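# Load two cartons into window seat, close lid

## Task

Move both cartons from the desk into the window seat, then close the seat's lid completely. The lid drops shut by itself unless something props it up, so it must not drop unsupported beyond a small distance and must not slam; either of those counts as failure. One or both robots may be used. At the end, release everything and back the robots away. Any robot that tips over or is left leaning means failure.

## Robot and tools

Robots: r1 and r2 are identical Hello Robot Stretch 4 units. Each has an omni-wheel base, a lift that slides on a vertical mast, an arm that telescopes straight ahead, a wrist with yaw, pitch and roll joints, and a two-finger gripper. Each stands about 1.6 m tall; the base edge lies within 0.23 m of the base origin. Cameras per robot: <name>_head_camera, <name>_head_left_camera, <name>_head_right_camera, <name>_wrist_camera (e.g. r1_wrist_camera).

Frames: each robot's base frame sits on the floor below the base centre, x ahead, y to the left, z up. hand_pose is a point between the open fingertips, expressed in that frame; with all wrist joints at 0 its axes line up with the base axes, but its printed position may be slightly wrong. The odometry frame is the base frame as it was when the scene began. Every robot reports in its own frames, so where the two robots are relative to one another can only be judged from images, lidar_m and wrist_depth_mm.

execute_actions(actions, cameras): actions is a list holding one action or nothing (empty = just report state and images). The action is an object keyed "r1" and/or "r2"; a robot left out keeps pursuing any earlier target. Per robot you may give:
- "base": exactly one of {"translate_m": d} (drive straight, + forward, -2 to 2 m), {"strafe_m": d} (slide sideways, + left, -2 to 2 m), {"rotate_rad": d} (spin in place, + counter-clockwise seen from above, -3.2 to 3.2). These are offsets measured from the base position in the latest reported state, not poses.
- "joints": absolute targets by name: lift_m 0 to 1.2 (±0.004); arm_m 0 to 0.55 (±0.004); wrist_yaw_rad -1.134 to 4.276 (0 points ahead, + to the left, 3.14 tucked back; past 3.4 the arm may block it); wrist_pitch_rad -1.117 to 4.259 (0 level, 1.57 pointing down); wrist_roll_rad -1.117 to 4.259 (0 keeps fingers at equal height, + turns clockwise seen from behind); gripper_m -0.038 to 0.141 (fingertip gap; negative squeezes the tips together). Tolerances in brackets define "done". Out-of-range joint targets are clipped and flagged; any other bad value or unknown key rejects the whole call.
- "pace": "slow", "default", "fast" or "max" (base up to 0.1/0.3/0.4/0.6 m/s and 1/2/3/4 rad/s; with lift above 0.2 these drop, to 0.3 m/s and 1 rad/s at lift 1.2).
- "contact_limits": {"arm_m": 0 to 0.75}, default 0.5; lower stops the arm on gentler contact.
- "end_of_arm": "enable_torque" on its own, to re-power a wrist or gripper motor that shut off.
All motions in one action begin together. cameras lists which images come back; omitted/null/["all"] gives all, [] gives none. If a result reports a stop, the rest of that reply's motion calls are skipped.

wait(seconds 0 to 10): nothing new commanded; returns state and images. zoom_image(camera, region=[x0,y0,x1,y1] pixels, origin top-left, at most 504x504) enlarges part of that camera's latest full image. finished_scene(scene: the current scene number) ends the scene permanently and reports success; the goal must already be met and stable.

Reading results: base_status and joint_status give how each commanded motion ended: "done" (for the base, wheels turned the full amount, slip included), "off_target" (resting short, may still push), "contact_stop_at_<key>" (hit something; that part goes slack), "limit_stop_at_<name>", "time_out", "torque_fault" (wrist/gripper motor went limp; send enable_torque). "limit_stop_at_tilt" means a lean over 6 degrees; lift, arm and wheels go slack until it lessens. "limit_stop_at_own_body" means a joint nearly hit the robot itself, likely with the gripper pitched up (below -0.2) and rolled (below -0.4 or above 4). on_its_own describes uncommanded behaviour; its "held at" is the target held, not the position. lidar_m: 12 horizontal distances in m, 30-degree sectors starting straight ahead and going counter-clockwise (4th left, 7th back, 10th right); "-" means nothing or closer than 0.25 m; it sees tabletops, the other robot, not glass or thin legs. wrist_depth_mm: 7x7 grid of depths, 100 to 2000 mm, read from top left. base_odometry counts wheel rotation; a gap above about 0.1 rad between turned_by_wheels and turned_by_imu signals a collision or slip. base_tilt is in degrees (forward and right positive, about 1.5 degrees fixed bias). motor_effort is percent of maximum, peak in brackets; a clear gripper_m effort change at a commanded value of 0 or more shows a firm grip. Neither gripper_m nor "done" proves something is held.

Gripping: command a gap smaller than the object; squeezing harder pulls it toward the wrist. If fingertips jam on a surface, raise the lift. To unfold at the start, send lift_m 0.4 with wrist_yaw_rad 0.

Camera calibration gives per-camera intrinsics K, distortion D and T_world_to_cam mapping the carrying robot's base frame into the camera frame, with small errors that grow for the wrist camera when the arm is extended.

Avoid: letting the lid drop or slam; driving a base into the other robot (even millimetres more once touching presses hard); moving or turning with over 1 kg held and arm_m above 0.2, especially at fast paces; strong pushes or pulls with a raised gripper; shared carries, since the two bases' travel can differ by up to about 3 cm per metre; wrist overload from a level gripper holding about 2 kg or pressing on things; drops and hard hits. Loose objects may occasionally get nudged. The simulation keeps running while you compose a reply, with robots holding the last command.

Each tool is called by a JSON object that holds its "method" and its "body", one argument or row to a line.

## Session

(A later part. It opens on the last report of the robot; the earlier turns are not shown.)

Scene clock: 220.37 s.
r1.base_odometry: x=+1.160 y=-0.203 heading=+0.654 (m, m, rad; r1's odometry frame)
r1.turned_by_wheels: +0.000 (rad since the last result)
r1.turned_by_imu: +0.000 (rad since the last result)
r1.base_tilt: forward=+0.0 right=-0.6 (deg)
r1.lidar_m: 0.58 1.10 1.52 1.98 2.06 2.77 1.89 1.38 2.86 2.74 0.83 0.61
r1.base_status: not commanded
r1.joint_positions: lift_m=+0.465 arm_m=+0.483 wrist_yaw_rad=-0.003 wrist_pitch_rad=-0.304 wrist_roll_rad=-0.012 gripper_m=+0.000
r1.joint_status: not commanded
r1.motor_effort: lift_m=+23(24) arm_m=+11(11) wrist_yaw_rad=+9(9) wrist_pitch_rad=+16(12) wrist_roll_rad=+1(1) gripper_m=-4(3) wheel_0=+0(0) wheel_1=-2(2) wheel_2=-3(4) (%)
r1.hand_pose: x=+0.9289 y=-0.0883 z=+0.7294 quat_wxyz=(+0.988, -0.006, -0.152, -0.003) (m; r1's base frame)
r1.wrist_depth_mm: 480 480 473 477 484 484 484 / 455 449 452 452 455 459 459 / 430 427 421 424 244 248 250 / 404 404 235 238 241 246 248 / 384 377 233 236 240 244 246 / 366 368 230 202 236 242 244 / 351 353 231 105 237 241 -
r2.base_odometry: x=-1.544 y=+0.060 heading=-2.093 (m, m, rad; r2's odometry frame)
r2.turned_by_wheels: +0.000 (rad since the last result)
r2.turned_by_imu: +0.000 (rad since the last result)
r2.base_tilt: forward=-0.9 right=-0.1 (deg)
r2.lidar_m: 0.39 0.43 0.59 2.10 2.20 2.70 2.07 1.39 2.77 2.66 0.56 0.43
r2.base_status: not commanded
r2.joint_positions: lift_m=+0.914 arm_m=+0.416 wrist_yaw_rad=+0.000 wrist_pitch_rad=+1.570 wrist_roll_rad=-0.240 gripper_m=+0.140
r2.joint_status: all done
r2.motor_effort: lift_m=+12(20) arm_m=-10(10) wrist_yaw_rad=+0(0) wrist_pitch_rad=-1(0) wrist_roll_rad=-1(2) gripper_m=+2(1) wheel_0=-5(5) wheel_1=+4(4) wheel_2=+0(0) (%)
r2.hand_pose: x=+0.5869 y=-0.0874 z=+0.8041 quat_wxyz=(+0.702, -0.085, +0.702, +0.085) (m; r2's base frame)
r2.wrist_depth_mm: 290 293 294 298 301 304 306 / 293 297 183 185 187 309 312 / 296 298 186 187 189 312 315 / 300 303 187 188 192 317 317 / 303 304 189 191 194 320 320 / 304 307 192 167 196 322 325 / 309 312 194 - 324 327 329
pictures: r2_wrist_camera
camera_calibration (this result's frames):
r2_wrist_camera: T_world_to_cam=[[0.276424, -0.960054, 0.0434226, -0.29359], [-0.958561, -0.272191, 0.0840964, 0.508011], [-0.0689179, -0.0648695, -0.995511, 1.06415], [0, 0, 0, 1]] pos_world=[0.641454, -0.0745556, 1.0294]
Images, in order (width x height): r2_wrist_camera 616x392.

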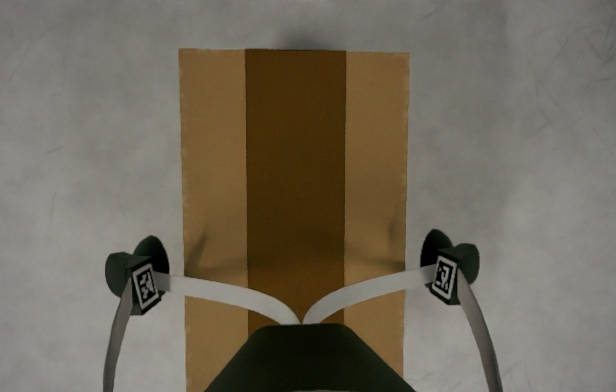

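{"method": "execute_actions", "body": {
  "actions": [
    {"r2": {"joints": {"gripper_m": 0.025}}}
  ],
  "cameras": []
}}

{"method": "execute_actions", "body": {
  "actions": [
    {"r2": {"joints": {"lift_m": 0.97}, "pace": "slow"}}
  ],
  "cameras": []
}}

{"method": "execute_actions", "body": {
  "actions": [
    {"r2": {"joints": {"arm_m": 0.04, "wrist_roll_rad": 0.0}}}
  ],
  "cameras": []
}}

{"method": "execute_actions", "body": {
  "actions": [
    {"r2": {"base": {"translate_m": -0.15}, "joints": {"lift_m": 0.6}}}
  ],
  "cameras": []
}}

{"method": "execute_actions", "body": {
  "actions": [
    {"r2": {"base": {"rotate_rad": 3.07}}}
  ],
  "cameras": ["r2_head_camera", "r2_wrist_camera"]
}}

Scene clock: 232.40 s.
r1.base_odometry: x=+1.160 y=-0.203 heading=+0.654 (m, m, rad; r1's odometry frame)
r1.turned_by_wheels: +0.000 (rad since the last result)
r1.turned_by_imu: -0.001 (rad since the last result)
r1.base_tilt: forward=-0.2 right=-0.5 (deg)
r1.lidar_m: 0.59 1.10 1.52 1.98 2.07 2.76 1.89 1.39 2.85 2.73 0.85 0.60
r1.base_status: not commanded
r1.joint_positions: lift_m=+0.465 arm_m=+0.483 wrist_yaw_rad=-0.003 wrist_pitch_rad=-0.304 wrist_roll_rad=-0.012 gripper_m=+0.000
r1.joint_status: not commanded
r1.motor_effort: lift_m=+24(23) arm_m=+11(11) wrist_yaw_rad=+10(10) wrist_pitch_rad=+14(13) wrist_roll_rad=+0(0) gripper_m=-6(4) wheel_0=+1(0) wheel_1=-2(2) wheel_2=-3(3) (%)
r1.hand_pose: x=+0.9289 y=-0.0883 z=+0.7294 quat_wxyz=(+0.988, -0.006, -0.152, -0.003) (m; r1's base frame)
r1.wrist_depth_mm: 480 480 473 477 480 484 484 / 455 449 449 449 452 459 459 / 430 424 421 424 244 246 250 / 404 402 235 237 241 245 248 / 384 382 233 236 239 245 247 / 366 368 230 202 236 241 245 / 351 351 230 105 237 240 -
r2.base_odometry: x=-1.544 y=+0.060 heading=-2.093 (m, m, rad; r2's odometry frame)
r2.turned_by_wheels: +0.000 (rad since the last result)
r2.turned_by_imu: -0.001 (rad since the last result)
r2.base_tilt: forward=-1.0 right=+0.0 (deg)
r2.lidar_m: 0.39 0.42 0.60 2.09 2.20 2.72 2.08 1.40 2.76 2.66 0.57 0.42
r2.base_status: not commanded
r2.joint_positions: lift_m=+0.914 arm_m=+0.416 wrist_yaw_rad=+0.000 wrist_pitch_rad=+1.570 wrist_roll_rad=-0.240 gripper_m=+0.026
r2.joint_status: all done
r2.motor_effort: lift_m=+13(13) arm_m=-9(9) wrist_yaw_rad=+0(0) wrist_pitch_rad=-1(0) wrist_roll_rad=-1(1) gripper_m=-29(29) wheel_0=-5(5) wheel_1=+4(4) wheel_2=+0(0) (%)
r2.hand_pose: x=+0.5868 y=-0.0874 z=+0.8041 quat_wxyz=(+0.702, -0.085, +0.702, +0.085) (m; r2's base frame)
r2.wrist_depth_mm: 290 293 291 297 300 304 309 / 293 296 161 162 164 307 310 / 296 297 162 163 166 310 317 / 298 301 164 166 168 315 319 / 301 303 166 167 170 320 322 / 304 173 167 169 171 177 325 / 309 312 169 - 173 327 330
pictures: none
No camera images: the call's "cameras" was empty. Leave "cameras" out to get every camera's image.

Scene clock: 233.73 s.
r1.base_odometry: x=+1.160 y=-0.203 heading=+0.654 (m, m, rad; r1's odometry frame)
r1.turned_by_wheels: +0.000 (rad since the last result)
r1.turned_by_imu: +0.000 (rad since the last result)
r1.base_tilt: forward=-0.1 right=-0.4 (deg)
r1.lidar_m: 0.58 1.09 1.50 1.98 2.06 2.77 1.88 1.39 2.87 2.74 0.86 0.61
r1.base_status: not commanded
r1.joint_positions: lift_m=+0.465 arm_m=+0.483 wrist_yaw_rad=-0.003 wrist_pitch_rad=-0.304 wrist_roll_rad=-0.012 gripper_m=+0.000
r1.joint_status: not commanded
r1.motor_effort: lift_m=+23(24) arm_m=+11(11) wrist_yaw_rad=+9(10) wrist_pitch_rad=+14(14) wrist_roll_rad=+1(0) gripper_m=-4(3) wheel_0=+0(1) wheel_1=-2(2) wheel_2=-4(3) (%)
r1.hand_pose: x=+0.9289 y=-0.0883 z=+0.7294 quat_wxyz=(+0.988, -0.006, -0.152, -0.003) (m; r1's base frame)
r1.wrist_depth_mm: 480 477 469 477 480 484 488 / 455 449 449 449 452 455 459 / 430 424 421 424 244 247 250 / 404 402 235 237 241 245 248 / 387 379 233 236 239 244 247 / 366 368 231 201 236 242 245 / 351 351 230 106 237 241 -
r2.base_odometry: x=-1.544 y=+0.060 heading=-2.093 (m, m, rad; r2's odometry frame)
r2.turned_by_wheels: +0.000 (rad since the last result)
r2.turned_by_imu: +0.000 (rad since the last result)
r2.base_tilt: forward=-1.1 right=-0.2 (deg)
r2.lidar_m: 0.39 0.42 0.59 2.11 2.18 2.69 2.08 1.41 2.78 2.66 0.56 0.42
r2.base_status: not commanded
r2.joint_positions: lift_m=+0.969 arm_m=+0.416 wrist_yaw_rad=+0.000 wrist_pitch_rad=+1.570 wrist_roll_rad=-0.240 gripper_m=+0.026
r2.joint_status: all done
r2.motor_effort: lift_m=+24(24) arm_m=-9(10) wrist_yaw_rad=+0(0) wrist_pitch_rad=-2(1) wrist_roll_rad=-1(0) gripper_m=-29(28) wheel_0=-5(5) wheel_1=+4(4) wheel_2=+0(0) (%)
r2.hand_pose: x=+0.5868 y=-0.0874 z=+0.8592 quat_wxyz=(+0.702, -0.085, +0.702, +0.085) (m; r2's base frame)
r2.wrist_depth_mm: 343 343 347 351 355 357 364 / 343 347 160 163 165 366 368 / 349 351 162 164 166 368 370 / 355 355 164 165 167 370 375 / 357 359 166 167 169 377 379 / 357 173 167 168 171 177 384 / 364 373 169 - 173 387 389
pictures: none
No camera images: the call's "cameras" was empty. Leave "cameras" out to get every camera's image.

Scene clock: 235.97 s.
r1.base_odometry: x=+1.160 y=-0.203 heading=+0.654 (m, m, rad; r1's odometry frame)
r1.turned_by_wheels: +0.000 (rad since the last result)
r1.turned_by_imu: +0.000 (rad since the last result)
r1.base_tilt: forward=-0.1 right=-0.5 (deg)
r1.lidar_m: 0.58 1.10 1.53 1.97 2.07 2.79 1.88 1.39 2.85 2.73 0.85 0.62
r1.base_status: not commanded
r1.joint_positions: lift_m=+0.465 arm_m=+0.483 wrist_yaw_rad=-0.003 wrist_pitch_rad=-0.304 wrist_roll_rad=-0.012 gripper_m=+0.000
r1.joint_status: not commanded
r1.motor_effort: lift_m=+23(23) arm_m=+11(11) wrist_yaw_rad=+10(9) wrist_pitch_rad=+14(12) wrist_roll_rad=+1(0) gripper_m=-5(5) wheel_0=+0(0) wheel_1=-2(2) wheel_2=-4(3) (%)
r1.hand_pose: x=+0.9289 y=-0.0883 z=+0.7294 quat_wxyz=(+0.988, -0.006, -0.152, -0.003) (m; r1's base frame)
r1.wrist_depth_mm: 477 477 473 477 480 480 484 / 455 445 449 449 452 455 462 / 427 424 418 427 244 247 249 / 407 402 235 237 242 245 249 / 384 379 233 236 239 244 246 / 366 366 230 202 236 242 245 / 351 351 230 105 237 241 -
r2.base_odometry: x=-1.544 y=+0.060 heading=-2.093 (m, m, rad; r2's odometry frame)
r2.turned_by_wheels: +0.000 (rad since the last result)
r2.turned_by_imu: -0.001 (rad since the last result)
r2.base_tilt: forward=-1.1 right=-0.1 (deg)
r2.lidar_m: 0.28 0.42 0.59 2.10 2.19 2.69 2.07 1.42 2.79 2.67 0.57 0.32
r2.base_status: not commanded
r2.joint_positions: lift_m=+0.969 arm_m=+0.042 wrist_yaw_rad=+0.000 wrist_pitch_rad=+1.570 wrist_roll_rad=+0.000 gripper_m=+0.026
r2.joint_status: all done
r2.motor_effort: lift_m=+24(24) arm_m=-10(10) wrist_yaw_rad=+0(0) wrist_pitch_rad=-3(2) wrist_roll_rad=-3(5) gripper_m=-26(29) wheel_0=-5(5) wheel_1=+4(4) wheel_2=+0(0) (%)
r2.hand_pose: x=+0.2127 y=-0.0874 z=+0.8592 quat_wxyz=(+0.707, +0.000, +0.707, +0.000) (m; r2's base frame)
r2.wrist_depth_mm: 347 349 349 353 359 370 375 / 1042 1060 160 162 164 1118 1098 / 1060 1098 162 163 166 1138 1138 / 1078 1078 164 165 167 1118 1160 / 1098 1098 166 167 169 1138 1160 / 1078 173 167 168 171 177 1160 / 1098 1138 168 - 173 1182 1182
pictures: none
No camera images: the call's "cameras" was empty. Leave "cameras" out to get every camera's image.

Scene clock: 238.47 s.
r1.base_odometry: x=+1.160 y=-0.203 heading=+0.654 (m, m, rad; r1's odometry frame)
r1.turned_by_wheels: +0.000 (rad since the last result)
r1.turned_by_imu: +0.000 (rad since the last result)
r1.base_tilt: forward=-0.2 right=-0.5 (deg)
r1.lidar_m: 0.58 1.09 1.51 1.97 2.06 2.77 1.91 1.25 2.87 2.74 0.85 0.61
r1.base_status: not commanded
r1.joint_positions: lift_m=+0.465 arm_m=+0.483 wrist_yaw_rad=-0.003 wrist_pitch_rad=-0.304 wrist_roll_rad=-0.012 gripper_m=+0.000
r1.joint_status: not commanded
r1.motor_effort: lift_m=+23(23) arm_m=+11(11) wrist_yaw_rad=+10(10) wrist_pitch_rad=+12(14) wrist_roll_rad=+1(1) gripper_m=-3(6) wheel_0=+1(0) wheel_1=-2(2) wheel_2=-4(4) (%)
r1.hand_pose: x=+0.9289 y=-0.0883 z=+0.7294 quat_wxyz=(+0.988, -0.006, -0.152, -0.003) (m; r1's base frame)
r1.wrist_depth_mm: 480 477 473 477 480 484 488 / 455 449 449 452 452 459 459 / 430 424 418 427 244 247 250 / 404 402 235 237 242 245 248 / 384 379 233 236 240 243 247 / 364 366 231 202 236 242 245 / 351 353 230 106 238 240 -
r2.base_odometry: x=-1.469 y=+0.190 heading=-2.093 (m, m, rad; r2's odometry frame)
r2.turned_by_wheels: +0.000 (rad since the last result)
r2.turned_by_imu: -0.001 (rad since the last result)
r2.base_tilt: forward=-1.1 right=-0.2 (deg)
r2.lidar_m: 0.53 0.57 0.80 2.11 2.18 2.54 1.93 1.27 2.79 2.65 1.95 0.31
r2.base_status: done
r2.joint_positions: lift_m=+0.600 arm_m=+0.042 wrist_yaw_rad=+0.000 wrist_pitch_rad=+1.570 wrist_roll_rad=+0.000 gripper_m=+0.026
r2.joint_status: all done
r2.motor_effort: lift_m=+14(22) arm_m=-9(10) wrist_yaw_rad=+0(1) wrist_pitch_rad=-2(2) wrist_roll_rad=-1(1) gripper_m=-29(24) wheel_0=-3(6) wheel_1=-2(6) wheel_2=-1(7) (%)
r2.hand_pose: x=+0.2127 y=-0.0874 z=+0.4900 quat_wxyz=(+0.707, +0.000, +0.707, +0.000) (m; r2's base frame)
r2.wrist_depth_mm: 676 683 691 699 707 723 732 / 691 699 161 162 164 723 732 / 699 699 163 163 166 741 741 / 699 707 164 166 167 741 750 / 707 715 166 167 169 741 741 / 715 174 167 168 171 177 759 / 723 512 168 - 173 768 778
pictures: none
No camera images: the call's "cameras" was empty. Leave "cameras" out to get every camera's image.

Scene clock: 241.30 s.
r1.base_odometry: x=+1.160 y=-0.203 heading=+0.654 (m, m, rad; r1's odometry frame)
r1.turned_by_wheels: +0.000 (rad since the last result)
r1.turned_by_imu: -0.001 (rad since the last result)
r1.base_tilt: forward=-0.2 right=-0.5 (deg)
r1.lidar_m: 0.60 1.11 1.53 1.98 2.07 2.78 1.87 1.23 2.86 2.73 0.84 0.62
r1.base_status: not commanded
r1.joint_positions: lift_m=+0.465 arm_m=+0.483 wrist_yaw_rad=-0.003 wrist_pitch_rad=-0.304 wrist_roll_rad=-0.012 gripper_m=+0.000
r1.joint_status: not commanded
r1.motor_effort: lift_m=+24(23) arm_m=+11(11) wrist_yaw_rad=+10(10) wrist_pitch_rad=+14(14) wrist_roll_rad=+1(1) gripper_m=-4(3) wheel_0=+1(1) wheel_1=-2(2) wheel_2=-4(4) (%)
r1.hand_pose: x=+0.9289 y=-0.0883 z=+0.7294 quat_wxyz=(+0.988, -0.006, -0.152, -0.003) (m; r1's base frame)
r1.wrist_depth_mm: 480 480 469 477 477 484 484 / 455 449 449 449 452 459 462 / 430 424 421 427 244 247 250 / 404 402 235 237 241 245 248 / 387 379 233 236 240 244 246 / 366 368 231 202 236 242 245 / 351 351 230 105 237 240 -
r2.base_odometry: x=-1.469 y=+0.190 heading=+0.977 (m, m, rad; r2's odometry frame)
r2.turned_by_wheels: +3.070 (rad since the last result)
r2.turned_by_imu: +3.105 (rad since the last result)
r2.base_tilt: forward=-1.0 right=-0.1 (deg)
r2.lidar_m: 1.92 1.27 2.83 2.67 2.05 0.59 0.55 0.56 0.77 2.10 2.14 0.31
r2.base_status: done
r2.joint_positions: lift_m=+0.600 arm_m=+0.042 wrist_yaw_rad=+0.000 wrist_pitch_rad=+1.570 wrist_roll_rad=+0.000 gripper_m=+0.026
r2.joint_status: not commanded
r2.motor_effort: lift_m=+14(14) arm_m=-9(10) wrist_yaw_rad=+0(0) wrist_pitch_rad=-1(0) wrist_roll_rad=-1(1) gripper_m=-30(25) wheel_0=-2(10) wheel_1=-1(6) wheel_2=-1(10) (%)
r2.hand_pose: x=+0.2128 y=-0.0874 z=+0.4900 quat_wxyz=(+0.707, +0.000, +0.707, +0.000) (m; r2's base frame)
r2.wrist_depth_mm: 683 691 699 699 707 723 723 / 683 699 160 161 165 723 732 / 699 707 162 163 166 732 741 / 699 715 164 165 168 741 741 / 707 715 166 167 169 750 750 / 723 173 167 169 171 177 768 / 723 512 169 - 173 768 778
pictures: r2_head_camera, r2_wrist_camera
camera_calibration (this result's frames):
r2_wrist_camera: T_world_to_cam=[[0.0405052, -0.998244, 0.0432134, -0.129581], [-0.995781, -0.036766, 0.0840688, 0.204393], [-0.0823325, -0.0464363, -0.995522, 0.730109], [0, 0, 0, 1]] pos_world=[0.268891, -0.0879348, 0.715256]
Images, in order (width x height): r2_head_camera 420x560, r2_wrist_camera 616x392.

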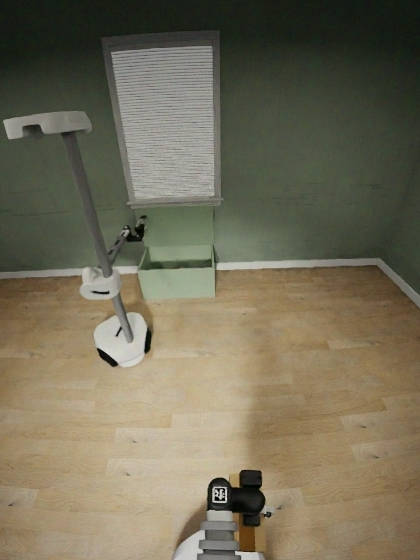

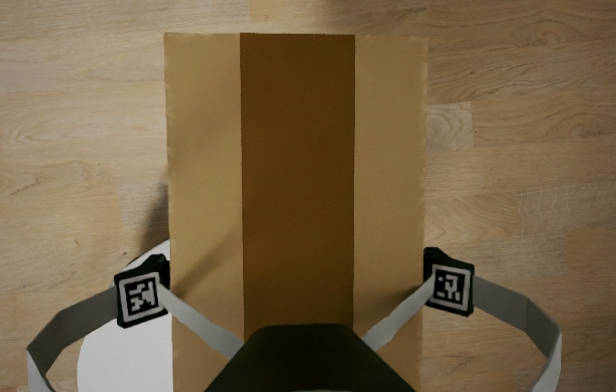

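{"method": "execute_actions", "body": {
  "actions": [
    {"r2": {"base": {"translate_m": 1.55}, "pace": "fast"}}
  ],
  "cameras": []
}}

{"method": "execute_actions", "body": {
  "actions": [
    {"r2": {"base": {"rotate_rad": 0.47}, "joints": {"wrist_roll_rad": 0.44}}}
  ],
  "cameras": []
}}

{"method": "execute_actions", "body": {
  "actions": [
    {"r2": {"joints": {"arm_m": 0.405}}}
  ],
  "cameras": ["r1_head_camera", "r2_head_camera", "r2_wrist_camera"]
}}

Scene clock: 254.57 s.
r1.base_odometry: x=+1.160 y=-0.203 heading=+0.654 (m, m, rad; r1's odometry frame)
r1.turned_by_wheels: +0.000 (rad since the last result)
r1.turned_by_imu: -0.002 (rad since the last result)
r1.base_tilt: forward=-0.2 right=-0.4 (deg)
r1.lidar_m: 0.58 1.10 1.50 1.99 2.05 2.76 1.87 1.93 2.85 0.59 0.57 0.61
r1.base_status: not commanded
r1.joint_positions: lift_m=+0.465 arm_m=+0.483 wrist_yaw_rad=-0.003 wrist_pitch_rad=-0.304 wrist_roll_rad=-0.012 gripper_m=+0.000
r1.joint_status: not commanded
r1.motor_effort: lift_m=+23(24) arm_m=+11(11) wrist_yaw_rad=+9(10) wrist_pitch_rad=+13(13) wrist_roll_rad=+1(0) gripper_m=-4(5) wheel_0=+1(1) wheel_1=-2(2) wheel_2=-4(3) (%)
r1.hand_pose: x=+0.9289 y=-0.0883 z=+0.7294 quat_wxyz=(+0.988, -0.006, -0.152, -0.003) (m; r1's base frame)
r1.wrist_depth_mm: 477 477 473 477 480 484 484 / 455 449 449 452 455 455 459 / 430 424 418 427 244 247 250 / 404 402 235 238 241 245 248 / 384 379 234 236 240 243 247 / 366 368 231 202 236 242 245 / 353 351 229 106 237 241 -
r2.base_odometry: x=-0.602 y=+1.475 heading=+0.977 (m, m, rad; r2's odometry frame)
r2.turned_by_wheels: +0.000 (rad since the last result)
r2.turned_by_imu: -0.005 (rad since the last result)
r2.base_tilt: forward=-1.1 right=-0.1 (deg)
r2.lidar_m: 0.38 0.39 0.51 0.60 0.59 3.12 2.13 2.17 2.12 2.00 1.32 0.32
r2.base_status: done
r2.joint_positions: lift_m=+0.600 arm_m=+0.042 wrist_yaw_rad=+0.000 wrist_pitch_rad=+1.570 wrist_roll_rad=+0.000 gripper_m=+0.026
r2.joint_status: not commanded
r2.motor_effort: lift_m=+14(14) arm_m=-9(9) wrist_yaw_rad=+0(0) wrist_pitch_rad=-2(2) wrist_roll_rad=+0(0) gripper_m=-30(30) wheel_0=+3(8) wheel_1=+2(9) wheel_2=+1(11) (%)
r2.hand_pose: x=+0.2128 y=-0.0874 z=+0.4900 quat_wxyz=(+0.707, +0.000, +0.707, +0.000) (m; r2's base frame)
r2.wrist_depth_mm: 615 389 683 699 699 715 723 / 413 439 160 163 164 723 732 / 691 707 162 163 166 732 732 / 707 715 164 165 167 741 750 / 715 723 166 167 170 750 759 / 723 174 167 169 171 177 759 / 715 508 169 - 173 768 778
pictures: none
No camera images: the call's "cameras" was empty. Leave "cameras" out to get every camera's image.

Scene clock: 255.83 s.
r1.base_odometry: x=+1.160 y=-0.203 heading=+0.654 (m, m, rad; r1's odometry frame)
r1.turned_by_wheels: +0.000 (rad since the last result)
r1.turned_by_imu: +0.000 (rad since the last result)
r1.base_tilt: forward=-0.2 right=-0.4 (deg)
r1.lidar_m: 0.58 1.10 1.52 1.99 2.06 2.78 1.88 1.94 2.86 0.58 0.58 0.61
r1.base_status: not commanded
r1.joint_positions: lift_m=+0.465 arm_m=+0.483 wrist_yaw_rad=-0.003 wrist_pitch_rad=-0.304 wrist_roll_rad=-0.012 gripper_m=+0.000
r1.joint_status: not commanded
r1.motor_effort: lift_m=+24(24) arm_m=+11(11) wrist_yaw_rad=+9(9) wrist_pitch_rad=+15(12) wrist_roll_rad=+1(1) gripper_m=-3(3) wheel_0=+0(1) wheel_1=-2(2) wheel_2=-4(4) (%)
r1.hand_pose: x=+0.9289 y=-0.0883 z=+0.7294 quat_wxyz=(+0.988, -0.006, -0.152, -0.003) (m; r1's base frame)
r1.wrist_depth_mm: 480 480 473 480 480 484 484 / 455 449 449 452 452 455 459 / 430 421 421 424 244 248 250 / 407 402 235 237 242 245 249 / 384 379 233 236 240 243 246 / 366 366 230 202 236 242 245 / 351 351 230 105 237 241 -
r2.base_odometry: x=-0.602 y=+1.475 heading=+1.447 (m, m, rad; r2's odometry frame)
r2.turned_by_wheels: +0.470 (rad since the last result)
r2.turned_by_imu: +0.475 (rad since the last result)
r2.base_tilt: forward=-1.0 right=-0.1 (deg)
r2.lidar_m: 0.40 0.47 0.63 0.58 3.16 2.11 2.16 2.17 1.98 1.40 0.93 0.30
r2.base_status: done
r2.joint_positions: lift_m=+0.600 arm_m=+0.042 wrist_yaw_rad=+0.000 wrist_pitch_rad=+1.570 wrist_roll_rad=+0.440 gripper_m=+0.026
r2.joint_status: all done
r2.motor_effort: lift_m=+14(14) arm_m=-9(9) wrist_yaw_rad=+0(0) wrist_pitch_rad=-1(1) wrist_roll_rad=+0(6) gripper_m=-29(28) wheel_0=-1(8) wheel_1=-3(6) wheel_2=+0(10) (%)
r2.hand_pose: x=+0.2127 y=-0.0874 z=+0.4900 quat_wxyz=(+0.690, +0.154, +0.690, -0.154) (m; r2's base frame)
r2.wrist_depth_mm: 609 627 364 699 707 723 715 / 397 375 161 163 165 723 723 / 691 707 163 163 166 732 741 / 707 715 164 166 168 732 759 / 707 723 166 167 169 750 759 / 723 174 167 168 170 177 768 / 723 741 169 - 174 759 768
pictures: none
No camera images: the call's "cameras" was empty. Leave "cameras" out to get every camera's image.

Scene clock: 258.03 s.
r1.base_odometry: x=+1.160 y=-0.203 heading=+0.654 (m, m, rad; r1's odometry frame)
r1.turned_by_wheels: +0.000 (rad since the last result)
r1.turned_by_imu: +0.000 (rad since the last result)
r1.base_tilt: forward=-0.2 right=-0.2 (deg)
r1.lidar_m: 0.58 1.10 1.50 1.98 2.06 2.76 1.89 1.94 2.84 0.60 0.57 0.60
r1.base_status: not commanded
r1.joint_positions: lift_m=+0.465 arm_m=+0.483 wrist_yaw_rad=-0.003 wrist_pitch_rad=-0.304 wrist_roll_rad=-0.012 gripper_m=+0.000
r1.joint_status: not commanded
r1.motor_effort: lift_m=+24(23) arm_m=+11(11) wrist_yaw_rad=+9(9) wrist_pitch_rad=+12(13) wrist_roll_rad=+1(0) gripper_m=-3(2) wheel_0=+0(1) wheel_1=-2(2) wheel_2=-3(4) (%)
r1.hand_pose: x=+0.9289 y=-0.0883 z=+0.7294 quat_wxyz=(+0.988, -0.006, -0.152, -0.003) (m; r1's base frame)
r1.wrist_depth_mm: 480 480 469 477 480 484 484 / 455 449 449 449 452 455 459 / 430 424 421 424 244 247 250 / 402 404 235 237 241 244 248 / 384 377 233 236 239 244 246 / 366 368 230 202 236 242 246 / 351 351 230 106 236 240 -
r2.base_odometry: x=-0.602 y=+1.475 heading=+1.447 (m, m, rad; r2's odometry frame)
r2.turned_by_wheels: +0.000 (rad since the last result)
r2.turned_by_imu: -0.001 (rad since the last result)
r2.base_tilt: forward=-1.0 right=-0.3 (deg)
r2.lidar_m: 0.39 0.48 0.62 0.58 3.16 2.11 2.14 2.18 1.99 1.41 0.92 0.39
r2.base_status: not commanded
r2.joint_positions: lift_m=+0.600 arm_m=+0.403 wrist_yaw_rad=+0.000 wrist_pitch_rad=+1.570 wrist_roll_rad=+0.440 gripper_m=+0.026
r2.joint_status: all done
r2.motor_effort: lift_m=+14(14) arm_m=+9(9) wrist_yaw_rad=+0(1) wrist_pitch_rad=+1(3) wrist_roll_rad=+0(0) gripper_m=-27(30) wheel_0=-1(0) wheel_1=-3(3) wheel_2=+0(0) (%)
r2.hand_pose: x=+0.5745 y=-0.0874 z=+0.4900 quat_wxyz=(+0.690, +0.154, +0.690, -0.154) (m; r2's base frame)
r2.wrist_depth_mm: 569 585 535 549 389 723 723 / 627 634 160 162 165 723 732 / 627 627 162 163 166 723 741 / 634 525 164 165 168 732 741 / 640 525 166 167 170 741 759 / 654 174 167 169 171 177 768 / 459 477 168 - 174 759 778
pictures: r1_head_camera, r2_head_camera, r2_wrist_camera
camera_calibration (this result's frames):
r2_wrist_camera: T_world_to_cam=[[-0.388267, -0.920551, 0.0428352, 0.109066], [-0.916722, 0.390567, 0.0841376, 0.55643], [-0.0941829, -0.00660012, -0.995533, 0.77018], [0, 0, 0, 1]] pos_world=[0.624977, -0.111839, 0.715251]
Images, in order (width x height): r1_head_camera 420x560, r2_head_camera 420x560, r2_wrist_camera 616x392.

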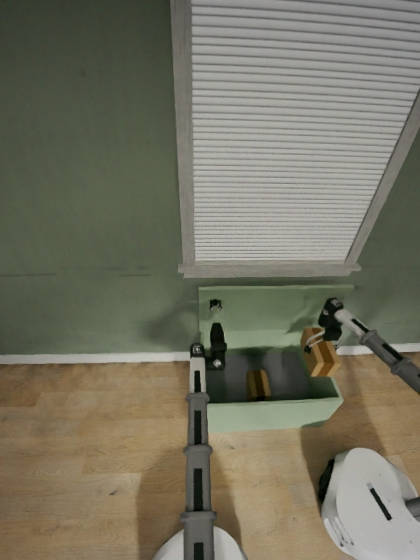

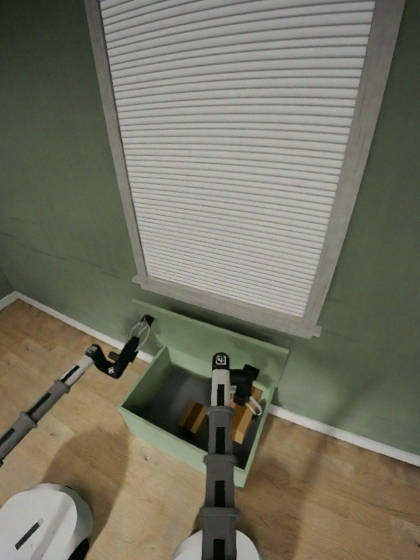

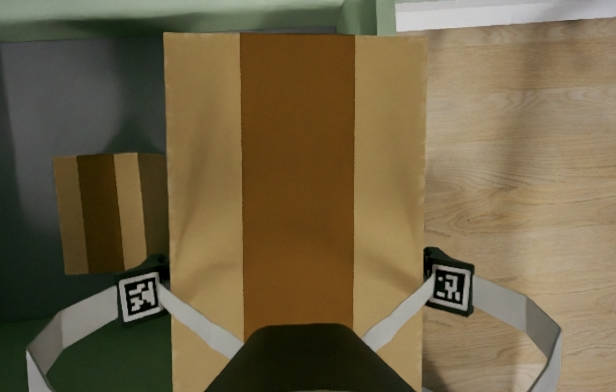

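{"method": "execute_actions", "body": {
  "actions": [
    {"r2": {"base": {"rotate_rad": 0.11}, "joints": {"wrist_roll_rad": 0.53}, "pace": "slow"}}
  ],
  "cameras": ["r2_wrist_camera"]
}}

Scene clock: 262.60 s.
r1.base_odometry: x=+1.160 y=-0.203 heading=+0.654 (m, m, rad; r1's odometry frame)
r1.turned_by_wheels: +0.000 (rad since the last result)
r1.turned_by_imu: -0.001 (rad since the last result)
r1.base_tilt: forward=-0.1 right=-0.6 (deg)
r1.lidar_m: 0.58 1.11 1.50 1.98 2.05 2.77 1.89 1.93 2.85 0.60 0.58 0.62
r1.base_status: not commanded
r1.joint_positions: lift_m=+0.465 arm_m=+0.483 wrist_yaw_rad=-0.003 wrist_pitch_rad=-0.304 wrist_roll_rad=-0.012 gripper_m=+0.000
r1.joint_status: not commanded
r1.motor_effort: lift_m=+23(23) arm_m=+11(11) wrist_yaw_rad=+10(9) wrist_pitch_rad=+12(14) wrist_roll_rad=+1(1) gripper_m=-5(2) wheel_0=+0(0) wheel_1=-2(2) wheel_2=-3(4) (%)
r1.hand_pose: x=+0.9289 y=-0.0883 z=+0.7294 quat_wxyz=(+0.988, -0.006, -0.152, -0.003) (m; r1's base frame)
r1.wrist_depth_mm: 480 480 469 477 480 484 488 / 452 449 449 449 449 459 462 / 427 427 418 427 244 248 249 / 404 402 235 237 241 244 248 / 384 377 234 236 240 243 247 / 364 366 230 202 236 241 245 / 353 353 229 106 236 241 -
r2.base_odometry: x=-0.602 y=+1.475 heading=+1.556 (m, m, rad; r2's odometry frame)
r2.turned_by_wheels: +0.109 (rad since the last result)
r2.turned_by_imu: +0.110 (rad since the last result)
r2.base_tilt: forward=-1.0 right=-0.1 (deg)
r2.lidar_m: 0.39 0.54 0.60 0.60 3.03 2.12 2.22 2.09 1.98 1.23 0.90 0.36
r2.base_status: done
r2.joint_positions: lift_m=+0.600 arm_m=+0.403 wrist_yaw_rad=+0.000 wrist_pitch_rad=+1.570 wrist_roll_rad=+0.530 gripper_m=+0.026
r2.joint_status: all done
r2.motor_effort: lift_m=+14(14) arm_m=+10(10) wrist_yaw_rad=-1(0) wrist_pitch_rad=-1(1) wrist_roll_rad=+1(1) gripper_m=-26(32) wheel_0=-3(7) wheel_1=-3(5) wheel_2=+0(7) (%)
r2.hand_pose: x=+0.5745 y=-0.0874 z=+0.4900 quat_wxyz=(+0.683, +0.185, +0.682, -0.185) (m; r2's base frame)
r2.wrist_depth_mm: 609 621 585 597 433 707 715 / 621 627 161 162 164 715 723 / 634 521 163 163 166 723 732 / 640 525 164 165 168 732 750 / 647 535 165 167 169 750 759 / 627 173 167 168 170 177 768 / 407 427 169 - 174 759 768
pictures: r2_wrist_camera
camera_calibration (this result's frames):
r2_wrist_camera: T_world_to_cam=[[-0.469348, -0.881976, 0.0427933, 0.159032], [-0.877947, 0.471291, 0.084227, 0.541157], [-0.0944543, 0.00196161, -0.995527, 0.771081], [0, 0, 0, 1]] pos_world=[0.62258, -0.116292, 0.715246]
Images, in order (width x height): r2_wrist_camera 616x392.

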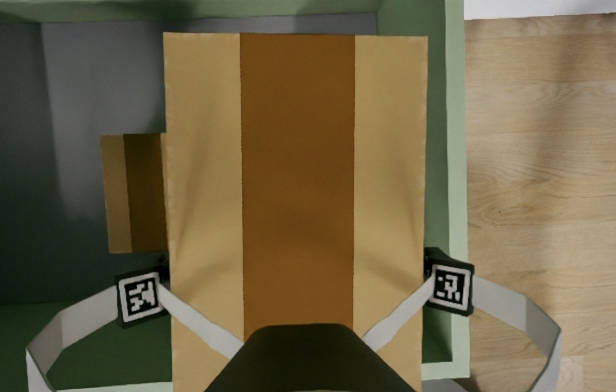

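{"method": "execute_actions", "body": {
  "actions": [
    {"r2": {"joints": {"lift_m": 0.28}}}
  ],
  "cameras": []
}}

{"method": "execute_actions", "body": {
  "actions": [
    {"r2": {"joints": {"lift_m": 0.256}, "pace": "slow"}}
  ],
  "cameras": []
}}

{"method": "execute_actions", "body": {
  "actions": [
    {"r2": {"joints": {"gripper_m": 0.14}}}
  ],
  "cameras": []
}}

{"method": "execute_actions", "body": {
  "actions": [
    {"r2": {"joints": {"lift_m": 0.52}, "pace": "fast"}}
  ],
  "cameras": ["r2_wrist_camera"]
}}

Scene clock: 271.80 s.
r1.base_odometry: x=+1.160 y=-0.203 heading=+0.654 (m, m, rad; r1's odometry frame)
r1.turned_by_wheels: +0.000 (rad since the last result)
r1.turned_by_imu: -0.001 (rad since the last result)
r1.base_tilt: forward=-0.2 right=-0.4 (deg)
r1.lidar_m: 0.57 1.11 1.52 1.98 2.05 2.77 1.88 1.94 2.85 0.57 0.57 0.62
r1.base_status: not commanded
r1.joint_positions: lift_m=+0.465 arm_m=+0.483 wrist_yaw_rad=-0.003 wrist_pitch_rad=-0.304 wrist_roll_rad=-0.012 gripper_m=+0.000
r1.joint_status: not commanded
r1.motor_effort: lift_m=+24(23) arm_m=+11(11) wrist_yaw_rad=+10(10) wrist_pitch_rad=+13(12) wrist_roll_rad=+1(0) gripper_m=-6(1) wheel_0=+0(0) wheel_1=-2(2) wheel_2=-4(3) (%)
r1.hand_pose: x=+0.9289 y=-0.0883 z=+0.7294 quat_wxyz=(+0.988, -0.006, -0.152, -0.003) (m; r1's base frame)
r1.wrist_depth_mm: 480 477 473 477 480 484 484 / 455 449 449 452 452 455 462 / 430 424 421 427 244 247 250 / 404 402 235 237 241 245 248 / 384 382 233 236 239 244 246 / 366 368 230 202 236 242 244 / 351 351 230 106 237 241 -
r2.base_odometry: x=-0.602 y=+1.475 heading=+1.556 (m, m, rad; r2's odometry frame)
r2.turned_by_wheels: +0.000 (rad since the last result)
r2.turned_by_imu: -0.001 (rad since the last result)
r2.base_tilt: forward=-1.0 right=-0.2 (deg)
r2.lidar_m: 0.39 0.51 0.60 0.59 3.03 2.12 2.19 2.08 1.99 1.24 0.90 0.38
r2.base_status: not commanded
r2.joint_positions: lift_m=+0.280 arm_m=+0.403 wrist_yaw_rad=+0.000 wrist_pitch_rad=+1.570 wrist_roll_rad=+0.530 gripper_m=+0.026
r2.joint_status: all done
r2.motor_effort: lift_m=+14(14) arm_m=+9(9) wrist_yaw_rad=-1(0) wrist_pitch_rad=-1(0) wrist_roll_rad=+1(0) gripper_m=-31(31) wheel_0=-4(4) wheel_1=-3(3) wheel_2=+0(0) (%)
r2.hand_pose: x=+0.5745 y=-0.0874 z=+0.1700 quat_wxyz=(+0.683, +0.185, +0.682, -0.185) (m; r2's base frame)
r2.wrist_depth_mm: 312 315 315 320 322 297 221 / 314 319 161 163 164 301 224 / 228 320 162 164 166 306 226 / 226 324 164 165 168 312 228 / 224 298 166 167 169 296 232 / 211 173 167 168 171 177 220 / 213 336 169 - 173 327 221
pictures: none
No camera images: the call's "cameras" was empty. Leave "cameras" out to get every camera's image.

Scene clock: 272.77 s.
r1.base_odometry: x=+1.160 y=-0.203 heading=+0.654 (m, m, rad; r1's odometry frame)
r1.turned_by_wheels: +0.000 (rad since the last result)
r1.turned_by_imu: +0.000 (rad since the last result)
r1.base_tilt: forward=-0.2 right=-0.4 (deg)
r1.lidar_m: 0.60 1.10 1.51 1.98 2.06 2.78 1.88 1.95 2.85 0.59 0.58 0.60
r1.base_status: not commanded
r1.joint_positions: lift_m=+0.465 arm_m=+0.483 wrist_yaw_rad=-0.003 wrist_pitch_rad=-0.304 wrist_roll_rad=-0.012 gripper_m=+0.000
r1.joint_status: not commanded
r1.motor_effort: lift_m=+23(23) arm_m=+11(11) wrist_yaw_rad=+10(9) wrist_pitch_rad=+12(14) wrist_roll_rad=+1(1) gripper_m=-3(3) wheel_0=+1(0) wheel_1=-2(2) wheel_2=-3(4) (%)
r1.hand_pose: x=+0.9289 y=-0.0883 z=+0.7294 quat_wxyz=(+0.988, -0.006, -0.152, -0.003) (m; r1's base frame)
r1.wrist_depth_mm: 477 477 473 477 480 484 484 / 455 449 452 452 449 455 459 / 430 427 421 424 244 248 249 / 407 404 235 238 242 246 248 / 384 379 233 236 240 244 246 / 366 368 229 202 236 242 244 / 351 351 230 105 237 241 -
r2.base_odometry: x=-0.602 y=+1.475 heading=+1.556 (m, m, rad; r2's odometry frame)
r2.turned_by_wheels: +0.000 (rad since the last result)
r2.turned_by_imu: +0.000 (rad since the last result)
r2.base_tilt: forward=-0.9 right=-0.2 (deg)
r2.lidar_m: 0.37 0.53 0.60 0.60 3.03 2.10 2.22 2.08 1.99 1.24 0.89 0.36
r2.base_status: not commanded
r2.joint_positions: lift_m=+0.256 arm_m=+0.403 wrist_yaw_rad=+0.000 wrist_pitch_rad=+1.570 wrist_roll_rad=+0.530 gripper_m=+0.026
r2.joint_status: all done
r2.motor_effort: lift_m=+14(13) arm_m=+9(10) wrist_yaw_rad=+0(0) wrist_pitch_rad=-1(0) wrist_roll_rad=-1(1) gripper_m=-27(28) wheel_0=-4(3) wheel_1=-2(2) wheel_2=+0(0) (%)
r2.hand_pose: x=+0.5745 y=-0.0874 z=+0.1460 quat_wxyz=(+0.683, +0.185, +0.682, -0.185) (m; r2's base frame)
r2.wrist_depth_mm: 290 291 293 296 298 297 222 / 290 296 161 162 164 301 223 / 228 298 163 164 166 306 226 / 226 300 164 165 168 309 229 / 223 297 166 167 170 296 233 / 202 174 167 168 171 177 219 / 200 312 168 - 173 322 221
pictures: none
No camera images: the call's "cameras" was empty. Leave "cameras" out to get every camera's image.

Scene clock: 274.90 s.
r1.base_odometry: x=+1.160 y=-0.203 heading=+0.654 (m, m, rad; r1's odometry frame)
r1.turned_by_wheels: +0.000 (rad since the last result)
r1.turned_by_imu: +0.000 (rad since the last result)
r1.base_tilt: forward=-0.2 right=-0.5 (deg)
r1.lidar_m: 0.59 1.10 1.52 1.97 2.05 2.76 1.87 1.93 2.85 0.58 0.59 0.61
r1.base_status: not commanded
r1.joint_positions: lift_m=+0.465 arm_m=+0.483 wrist_yaw_rad=-0.003 wrist_pitch_rad=-0.304 wrist_roll_rad=-0.012 gripper_m=+0.000
r1.joint_status: not commanded
r1.motor_effort: lift_m=+24(24) arm_m=+11(11) wrist_yaw_rad=+10(9) wrist_pitch_rad=+15(13) wrist_roll_rad=+0(1) gripper_m=-5(5) wheel_0=+1(0) wheel_1=-2(2) wheel_2=-3(3) (%)
r1.hand_pose: x=+0.9289 y=-0.0883 z=+0.7294 quat_wxyz=(+0.988, -0.006, -0.152, -0.003) (m; r1's base frame)
r1.wrist_depth_mm: 480 477 473 477 477 484 484 / 455 449 449 449 455 455 459 / 427 424 418 427 245 248 249 / 404 402 235 238 241 245 248 / 387 379 233 236 239 243 247 / 364 368 230 202 237 242 245 / 351 351 230 106 237 241 -
r2.base_odometry: x=-0.602 y=+1.475 heading=+1.556 (m, m, rad; r2's odometry frame)
r2.turned_by_wheels: +0.000 (rad since the last result)
r2.turned_by_imu: -0.001 (rad since the last result)
r2.base_tilt: forward=-1.0 right=-0.1 (deg)
r2.lidar_m: 0.39 0.53 0.59 0.60 3.05 2.10 2.21 2.09 1.98 1.25 0.90 0.37
r2.base_status: not commanded
r2.joint_positions: lift_m=+0.256 arm_m=+0.403 wrist_yaw_rad=+0.000 wrist_pitch_rad=+1.570 wrist_roll_rad=+0.530 gripper_m=+0.140
r2.joint_status: all done
r2.motor_effort: lift_m=+14(14) arm_m=+10(10) wrist_yaw_rad=+1(0) wrist_pitch_rad=+0(5) wrist_roll_rad=+0(0) gripper_m=+1(28) wheel_0=-3(4) wheel_1=-3(3) wheel_2=+0(0) (%)
r2.hand_pose: x=+0.5743 y=-0.0874 z=+0.1460 quat_wxyz=(+0.683, +0.185, +0.682, -0.185) (m; r2's base frame)
r2.wrist_depth_mm: 290 293 294 297 300 298 221 / 291 297 182 183 186 301 224 / 228 298 184 186 188 306 225 / 225 301 187 188 190 312 229 / 224 277 189 190 193 278 232 / 221 277 191 168 195 283 235 / 233 312 192 - 320 324 234
pictures: none
No camera images: the call's "cameras" was empty. Leave "cameras" out to get every camera's image.

Scene clock: 276.63 s.
r1.base_odometry: x=+1.160 y=-0.203 heading=+0.654 (m, m, rad; r1's odometry frame)
r1.turned_by_wheels: +0.000 (rad since the last result)
r1.turned_by_imu: +0.000 (rad since the last result)
r1.base_tilt: forward=-0.1 right=-0.5 (deg)
r1.lidar_m: 0.60 1.09 1.51 1.98 2.08 2.78 1.89 1.93 2.84 0.59 0.57 0.61
r1.base_status: not commanded
r1.joint_positions: lift_m=+0.465 arm_m=+0.483 wrist_yaw_rad=-0.003 wrist_pitch_rad=-0.304 wrist_roll_rad=-0.012 gripper_m=+0.000
r1.joint_status: not commanded
r1.motor_effort: lift_m=+24(23) arm_m=+11(11) wrist_yaw_rad=+10(9) wrist_pitch_rad=+14(13) wrist_roll_rad=+0(0) gripper_m=-3(4) wheel_0=+1(0) wheel_1=-2(2) wheel_2=-3(3) (%)
r1.hand_pose: x=+0.9289 y=-0.0883 z=+0.7294 quat_wxyz=(+0.988, -0.006, -0.152, -0.003) (m; r1's base frame)
r1.wrist_depth_mm: 477 480 473 477 480 484 484 / 455 449 449 452 452 455 459 / 427 424 421 427 244 248 250 / 404 402 234 237 241 244 248 / 384 379 234 236 239 243 247 / 366 366 230 202 236 242 245 / 351 353 229 106 237 240 -
r2.base_odometry: x=-0.602 y=+1.475 heading=+1.556 (m, m, rad; r2's odometry frame)
r2.turned_by_wheels: +0.000 (rad since the last result)
r2.turned_by_imu: +0.000 (rad since the last result)
r2.base_tilt: forward=-1.1 right=-0.1 (deg)
r2.lidar_m: 0.37 0.53 0.59 0.59 3.02 2.10 2.22 2.09 1.98 1.25 0.91 0.37
r2.base_status: not commanded
r2.joint_positions: lift_m=+0.520 arm_m=+0.403 wrist_yaw_rad=+0.000 wrist_pitch_rad=+1.570 wrist_roll_rad=+0.530 gripper_m=+0.140
r2.joint_status: all done
r2.motor_effort: lift_m=+22(22) arm_m=+9(9) wrist_yaw_rad=+1(0) wrist_pitch_rad=-1(2) wrist_roll_rad=+1(1) gripper_m=-1(2) wheel_0=-4(3) wheel_1=-3(2) wheel_2=+0(0) (%)
r2.hand_pose: x=+0.5744 y=-0.0874 z=+0.4094 quat_wxyz=(+0.683, +0.185, +0.682, -0.185) (m; r2's base frame)
r2.wrist_depth_mm: 539 549 549 554 530 317 634 / 549 554 559 564 549 322 654 / 554 439 564 449 564 327 647 / 554 445 574 459 574 330 661 / 569 449 574 462 585 304 668 / 574 521 504 168 480 307 676 / 442 418 430 - 415 353 683
pictures: r2_wrist_camera
camera_calibration (this result's frames):
r2_wrist_camera: T_world_to_cam=[[-0.469705, -0.88178, 0.042913, 0.162614], [-0.877729, 0.471657, 0.0844509, 0.547686], [-0.0947073, 0.00200103, -0.995503, 0.690926], [0, 0, 0, 1]] pos_world=[0.622536, -0.116313, 0.634588]
Images, in order (width x height): r2_wrist_camera 616x392.

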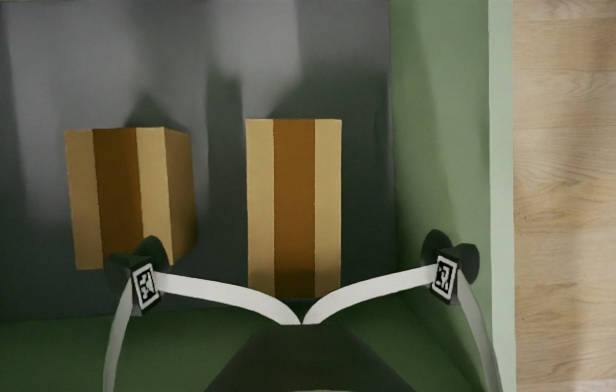

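{"method": "execute_actions", "body": {
  "actions": [
    {"r2": {"base": {"translate_m": -0.2}, "joints": {"arm_m": 0.09, "gripper_m": 0.0, "wrist_roll_rad": 0.0}, "pace": "fast"}}
  ],
  "cameras": []
}}

{"method": "execute_actions", "body": {
  "actions": [
    {"r1": {"joints": {"arm_m": 0.4, "lift_m": 0.445}, "pace": "slow"}, "r2": {"joints": {"wrist_pitch_rad": -0.3}}}
  ],
  "cameras": []
}}

{"method": "execute_actions", "body": {
  "actions": [
    {"r1": {"joints": {"arm_m": 0.31, "lift_m": 0.39}, "pace": "slow"}, "r2": {"joints": {"lift_m": 0.035}, "pace": "fast"}}
  ],
  "cameras": ["r1_wrist_camera", "r2_wrist_camera", "r2_head_camera"]
}}

Scene clock: 334.43 s.
r1.base_odometry: x=+1.160 y=-0.203 heading=+0.654 (m, m, rad; r1's odometry frame)
r1.turned_by_wheels: +0.000 (rad since the last result)
r1.turned_by_imu: -0.001 (rad since the last result)
r1.base_tilt: forward=-0.2 right=-0.4 (deg)
r1.lidar_m: 0.59 1.09 1.50 1.98 2.07 2.78 1.87 1.93 2.85 0.65 0.75 0.61
r1.base_status: not commanded
r1.joint_positions: lift_m=+0.465 arm_m=+0.483 wrist_yaw_rad=-0.003 wrist_pitch_rad=-0.304 wrist_roll_rad=-0.012 gripper_m=+0.000
r1.joint_status: not commanded
r1.motor_effort: lift_m=+24(24) arm_m=+11(11) wrist_yaw_rad=+10(9) wrist_pitch_rad=+15(14) wrist_roll_rad=+0(1) gripper_m=-5(4) wheel_0=+1(0) wheel_1=-2(2) wheel_2=-3(4) (%)
r1.hand_pose: x=+0.9289 y=-0.0883 z=+0.7294 quat_wxyz=(+0.988, -0.006, -0.152, -0.003) (m; r1's base frame)
r1.wrist_depth_mm: 484 480 473 477 480 484 484 / 455 452 449 452 449 455 459 / 430 424 421 427 244 248 249 / 404 402 235 237 241 245 248 / 387 379 233 236 240 244 246 / 364 368 230 202 236 242 244 / 353 353 230 106 237 240 -
r2.base_odometry: x=-0.605 y=+1.275 heading=+1.556 (m, m, rad; r2's odometry frame)
r2.turned_by_wheels: +0.000 (rad since the last result)
r2.turned_by_imu: -0.001 (rad since the last result)
r2.base_tilt: forward=-1.0 right=-0.2 (deg)
r2.lidar_m: 0.56 0.79 0.67 0.74 2.00 1.93 2.01 1.98 1.89 1.51 1.08 0.57
r2.base_status: done
r2.joint_positions: lift_m=+0.520 arm_m=+0.092 wrist_yaw_rad=+0.000 wrist_pitch_rad=+1.570 wrist_roll_rad=+0.000 gripper_m=+0.000
r2.joint_status: all done
r2.motor_effort: lift_m=+22(22) arm_m=-9(11) wrist_yaw_rad=+1(1) wrist_pitch_rad=-2(2) wrist_roll_rad=-2(8) gripper_m=-2(5) wheel_0=-1(8) wheel_1=+0(12) wheel_2=-1(13) (%)
r2.hand_pose: x=+0.2627 y=-0.0874 z=+0.4094 quat_wxyz=(+0.707, +0.000, +0.707, +0.000) (m; r2's base frame)
r2.wrist_depth_mm: 603 603 609 621 627 634 634 / 609 615 627 627 640 640 654 / 621 621 627 640 640 647 661 / 627 627 640 640 654 661 661 / 627 634 539 213 661 661 668 / 634 442 183 194 186 676 683 / 647 430 433 - 676 683 683
pictures: none
No camera images: the call's "cameras" was empty. Leave "cameras" out to get every camera's image.

Scene clock: 336.57 s.
r1.base_odometry: x=+1.160 y=-0.203 heading=+0.654 (m, m, rad; r1's odometry frame)
r1.turned_by_wheels: +0.000 (rad since the last result)
r1.turned_by_imu: +0.000 (rad since the last result)
r1.base_tilt: forward=-0.2 right=-0.3 (deg)
r1.lidar_m: 0.58 1.10 1.51 1.99 2.05 2.76 1.88 1.94 2.86 0.65 0.74 0.60
r1.base_status: not commanded
r1.joint_positions: lift_m=+0.445 arm_m=+0.401 wrist_yaw_rad=-0.003 wrist_pitch_rad=-0.285 wrist_roll_rad=-0.012 gripper_m=+0.000
r1.joint_status: all done
r1.on_its_own: wrist_pitch_rad is at rest, and its effort (-44) is outside its rest range (-23 to +23)
r1.motor_effort: lift_m=+21(22) arm_m=-6(12) wrist_yaw_rad=+10(11) wrist_pitch_rad=-44(46) wrist_roll_rad=+1(1) gripper_m=-4(4) wheel_0=+0(0) wheel_1=-2(2) wheel_2=-4(3) (%)
r1.hand_pose: x=+0.8486 y=-0.0883 z=+0.7042 quat_wxyz=(+0.990, -0.006, -0.142, -0.003) (m; r1's base frame)
r1.wrist_depth_mm: 564 564 554 559 564 569 574 / 535 535 525 535 535 539 544 / 504 508 500 508 227 229 233 / 480 480 218 223 229 236 239 / 459 462 226 230 236 244 249 / 439 442 229 194 183 253 259 / 424 424 241 106 255 263 270
r2.base_odometry: x=-0.605 y=+1.275 heading=+1.556 (m, m, rad; r2's odometry frame)
r2.turned_by_wheels: +0.000 (rad since the last result)
r2.turned_by_imu: -0.001 (rad since the last result)
r2.base_tilt: forward=-1.0 right=-0.1 (deg)
r2.lidar_m: 0.56 0.77 0.66 0.75 2.00 1.93 2.04 1.97 1.89 1.51 1.07 0.55
r2.base_status: not commanded
r2.joint_positions: lift_m=+0.520 arm_m=+0.092 wrist_yaw_rad=+0.000 wrist_pitch_rad=-0.297 wrist_roll_rad=+0.000 gripper_m=+0.000
r2.joint_status: all done
r2.motor_effort: lift_m=+22(22) arm_m=-10(10) wrist_yaw_rad=+0(1) wrist_pitch_rad=-9(10) wrist_roll_rad=-2(2) gripper_m=-4(4) wheel_0=-1(1) wheel_1=+0(0) wheel_2=-1(1) (%)
r2.hand_pose: x=+0.5384 y=-0.0874 z=+0.7824 quat_wxyz=(+0.989, +0.000, -0.148, +0.000) (m; r2's base frame)
r2.wrist_depth_mm: 1499 1229 1060 917 820 723 668 / 1397 1182 1008 891 788 707 654 / 1366 1138 991 866 768 691 634 / 1308 1098 931 831 750 668 627 / 1205 1078 904 213 699 640 621 / 1182 661 183 193 186 640 603 / 1042 691 627 - 480 609 591
pictures: none
No camera images: the call's "cameras" was empty. Leave "cameras" out to get every camera's image.

Scene clock: 338.87 s.
r1.base_odometry: x=+1.160 y=-0.203 heading=+0.654 (m, m, rad; r1's odometry frame)
r1.turned_by_wheels: +0.000 (rad since the last result)
r1.turned_by_imu: +0.000 (rad since the last result)
r1.base_tilt: forward=-0.1 right=-0.5 (deg)
r1.lidar_m: 0.58 1.09 1.51 1.98 2.07 2.78 1.87 1.92 2.86 0.64 0.74 0.61
r1.base_status: not commanded
r1.joint_positions: lift_m=+0.390 arm_m=+0.311 wrist_yaw_rad=-0.003 wrist_pitch_rad=-0.276 wrist_roll_rad=-0.012 gripper_m=+0.000
r1.joint_status: all done
r1.on_its_own: wrist_pitch_rad is at rest, and its effort (-69) is outside its rest range (-23 to +23)
r1.motor_effort: lift_m=+23(25) arm_m=-7(7) wrist_yaw_rad=+8(18) wrist_pitch_rad=-69(68) wrist_roll_rad=+2(1) gripper_m=-4(5) wheel_0=+0(0) wheel_1=-2(2) wheel_2=-4(4) (%)
r1.hand_pose: x=+0.7594 y=-0.0882 z=+0.6466 quat_wxyz=(+0.990, -0.006, -0.138, -0.002) (m; r1's base frame)
r1.wrist_depth_mm: 654 661 654 654 661 668 668 / 627 627 621 627 627 634 647 / 597 597 591 597 597 221 217 / 569 574 204 207 214 224 230 / 544 549 217 223 235 245 255 / 525 525 228 195 183 274 289 / 504 508 259 106 287 306 322
r2.base_odometry: x=-0.605 y=+1.275 heading=+1.556 (m, m, rad; r2's odometry frame)
r2.turned_by_wheels: +0.000 (rad since the last result)
r2.turned_by_imu: -0.001 (rad since the last result)
r2.base_tilt: forward=-1.1 right=+0.0 (deg)
r2.lidar_m: 0.56 0.78 0.67 0.75 2.00 1.94 2.03 1.99 1.90 1.48 1.08 0.56
r2.base_status: not commanded
r2.joint_positions: lift_m=+0.035 arm_m=+0.092 wrist_yaw_rad=+0.000 wrist_pitch_rad=-0.298 wrist_roll_rad=+0.000 gripper_m=+0.000
r2.joint_status: all done
r2.motor_effort: lift_m=+13(19) arm_m=-9(9) wrist_yaw_rad=+0(0) wrist_pitch_rad=-6(9) wrist_roll_rad=-1(2) gripper_m=-3(5) wheel_0=-1(1) wheel_1=+0(0) wheel_2=-1(1) (%)
r2.hand_pose: x=+0.5384 y=-0.0874 z=+0.2982 quat_wxyz=(+0.989, +0.000, -0.148, +0.000) (m; r2's base frame)
r2.wrist_depth_mm: 1499 647 574 530 504 732 683 / 723 676 621 585 539 715 654 / 1308 741 691 634 591 699 647 / 1281 842 759 668 627 668 627 / 418 349 306 212 256 661 615 / 392 338 183 193 186 634 603 / 375 310 291 - 243 609 591
pictures: r1_wrist_camera, r2_head_camera, r2_wrist_camera
camera_calibration (this result's frames):
r1_wrist_camera: T_world_to_cam=[[-0.00105223, -0.984787, -0.173763, 0.0283338], [0.272177, 0.166921, -0.947659, 0.473053], [0.962247, -0.0482915, 0.267861, -0.680891], [0, 0, 0, 1]] pos_world=[0.526461, -0.083941, 0.635601]
r2_wrist_camera: T_world_to_cam=[[-0.0530822, -0.998262, 0.025593, -0.0788611], [0.210849, -0.0362558, -0.976846, 0.211521], [0.976076, -0.0464569, 0.212407, -0.364039], [0, 0, 0, 1]] pos_world=[0.306544, -0.0879673, 0.285966]
Images, in order (width x height): r1_wrist_camera 616x392, r2_head_camera 420x560, r2_wrist_camera 616x392.

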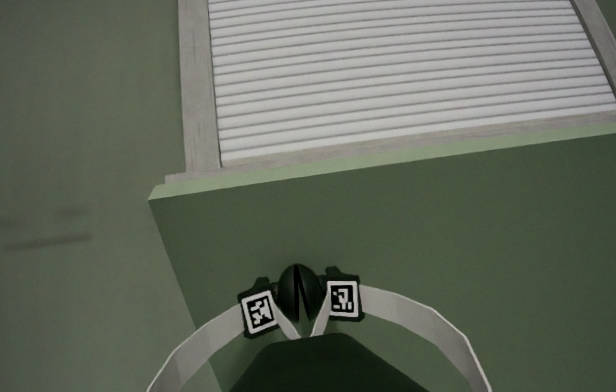

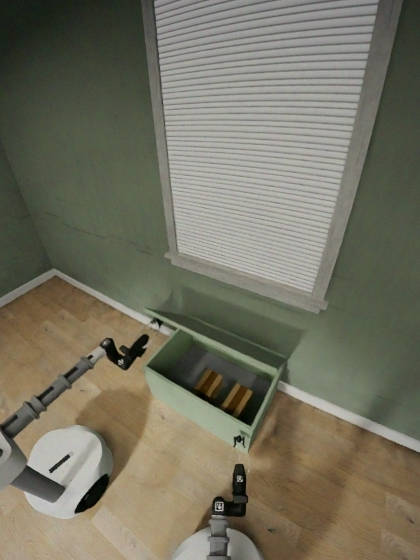

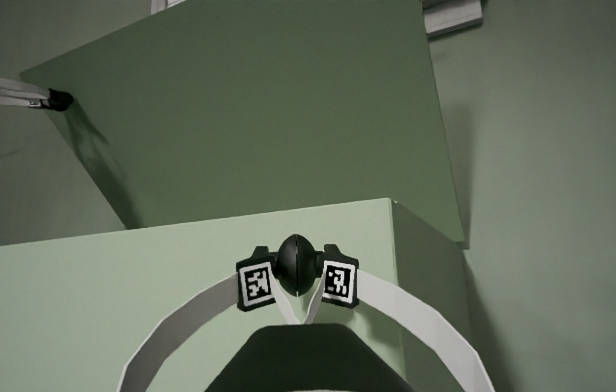

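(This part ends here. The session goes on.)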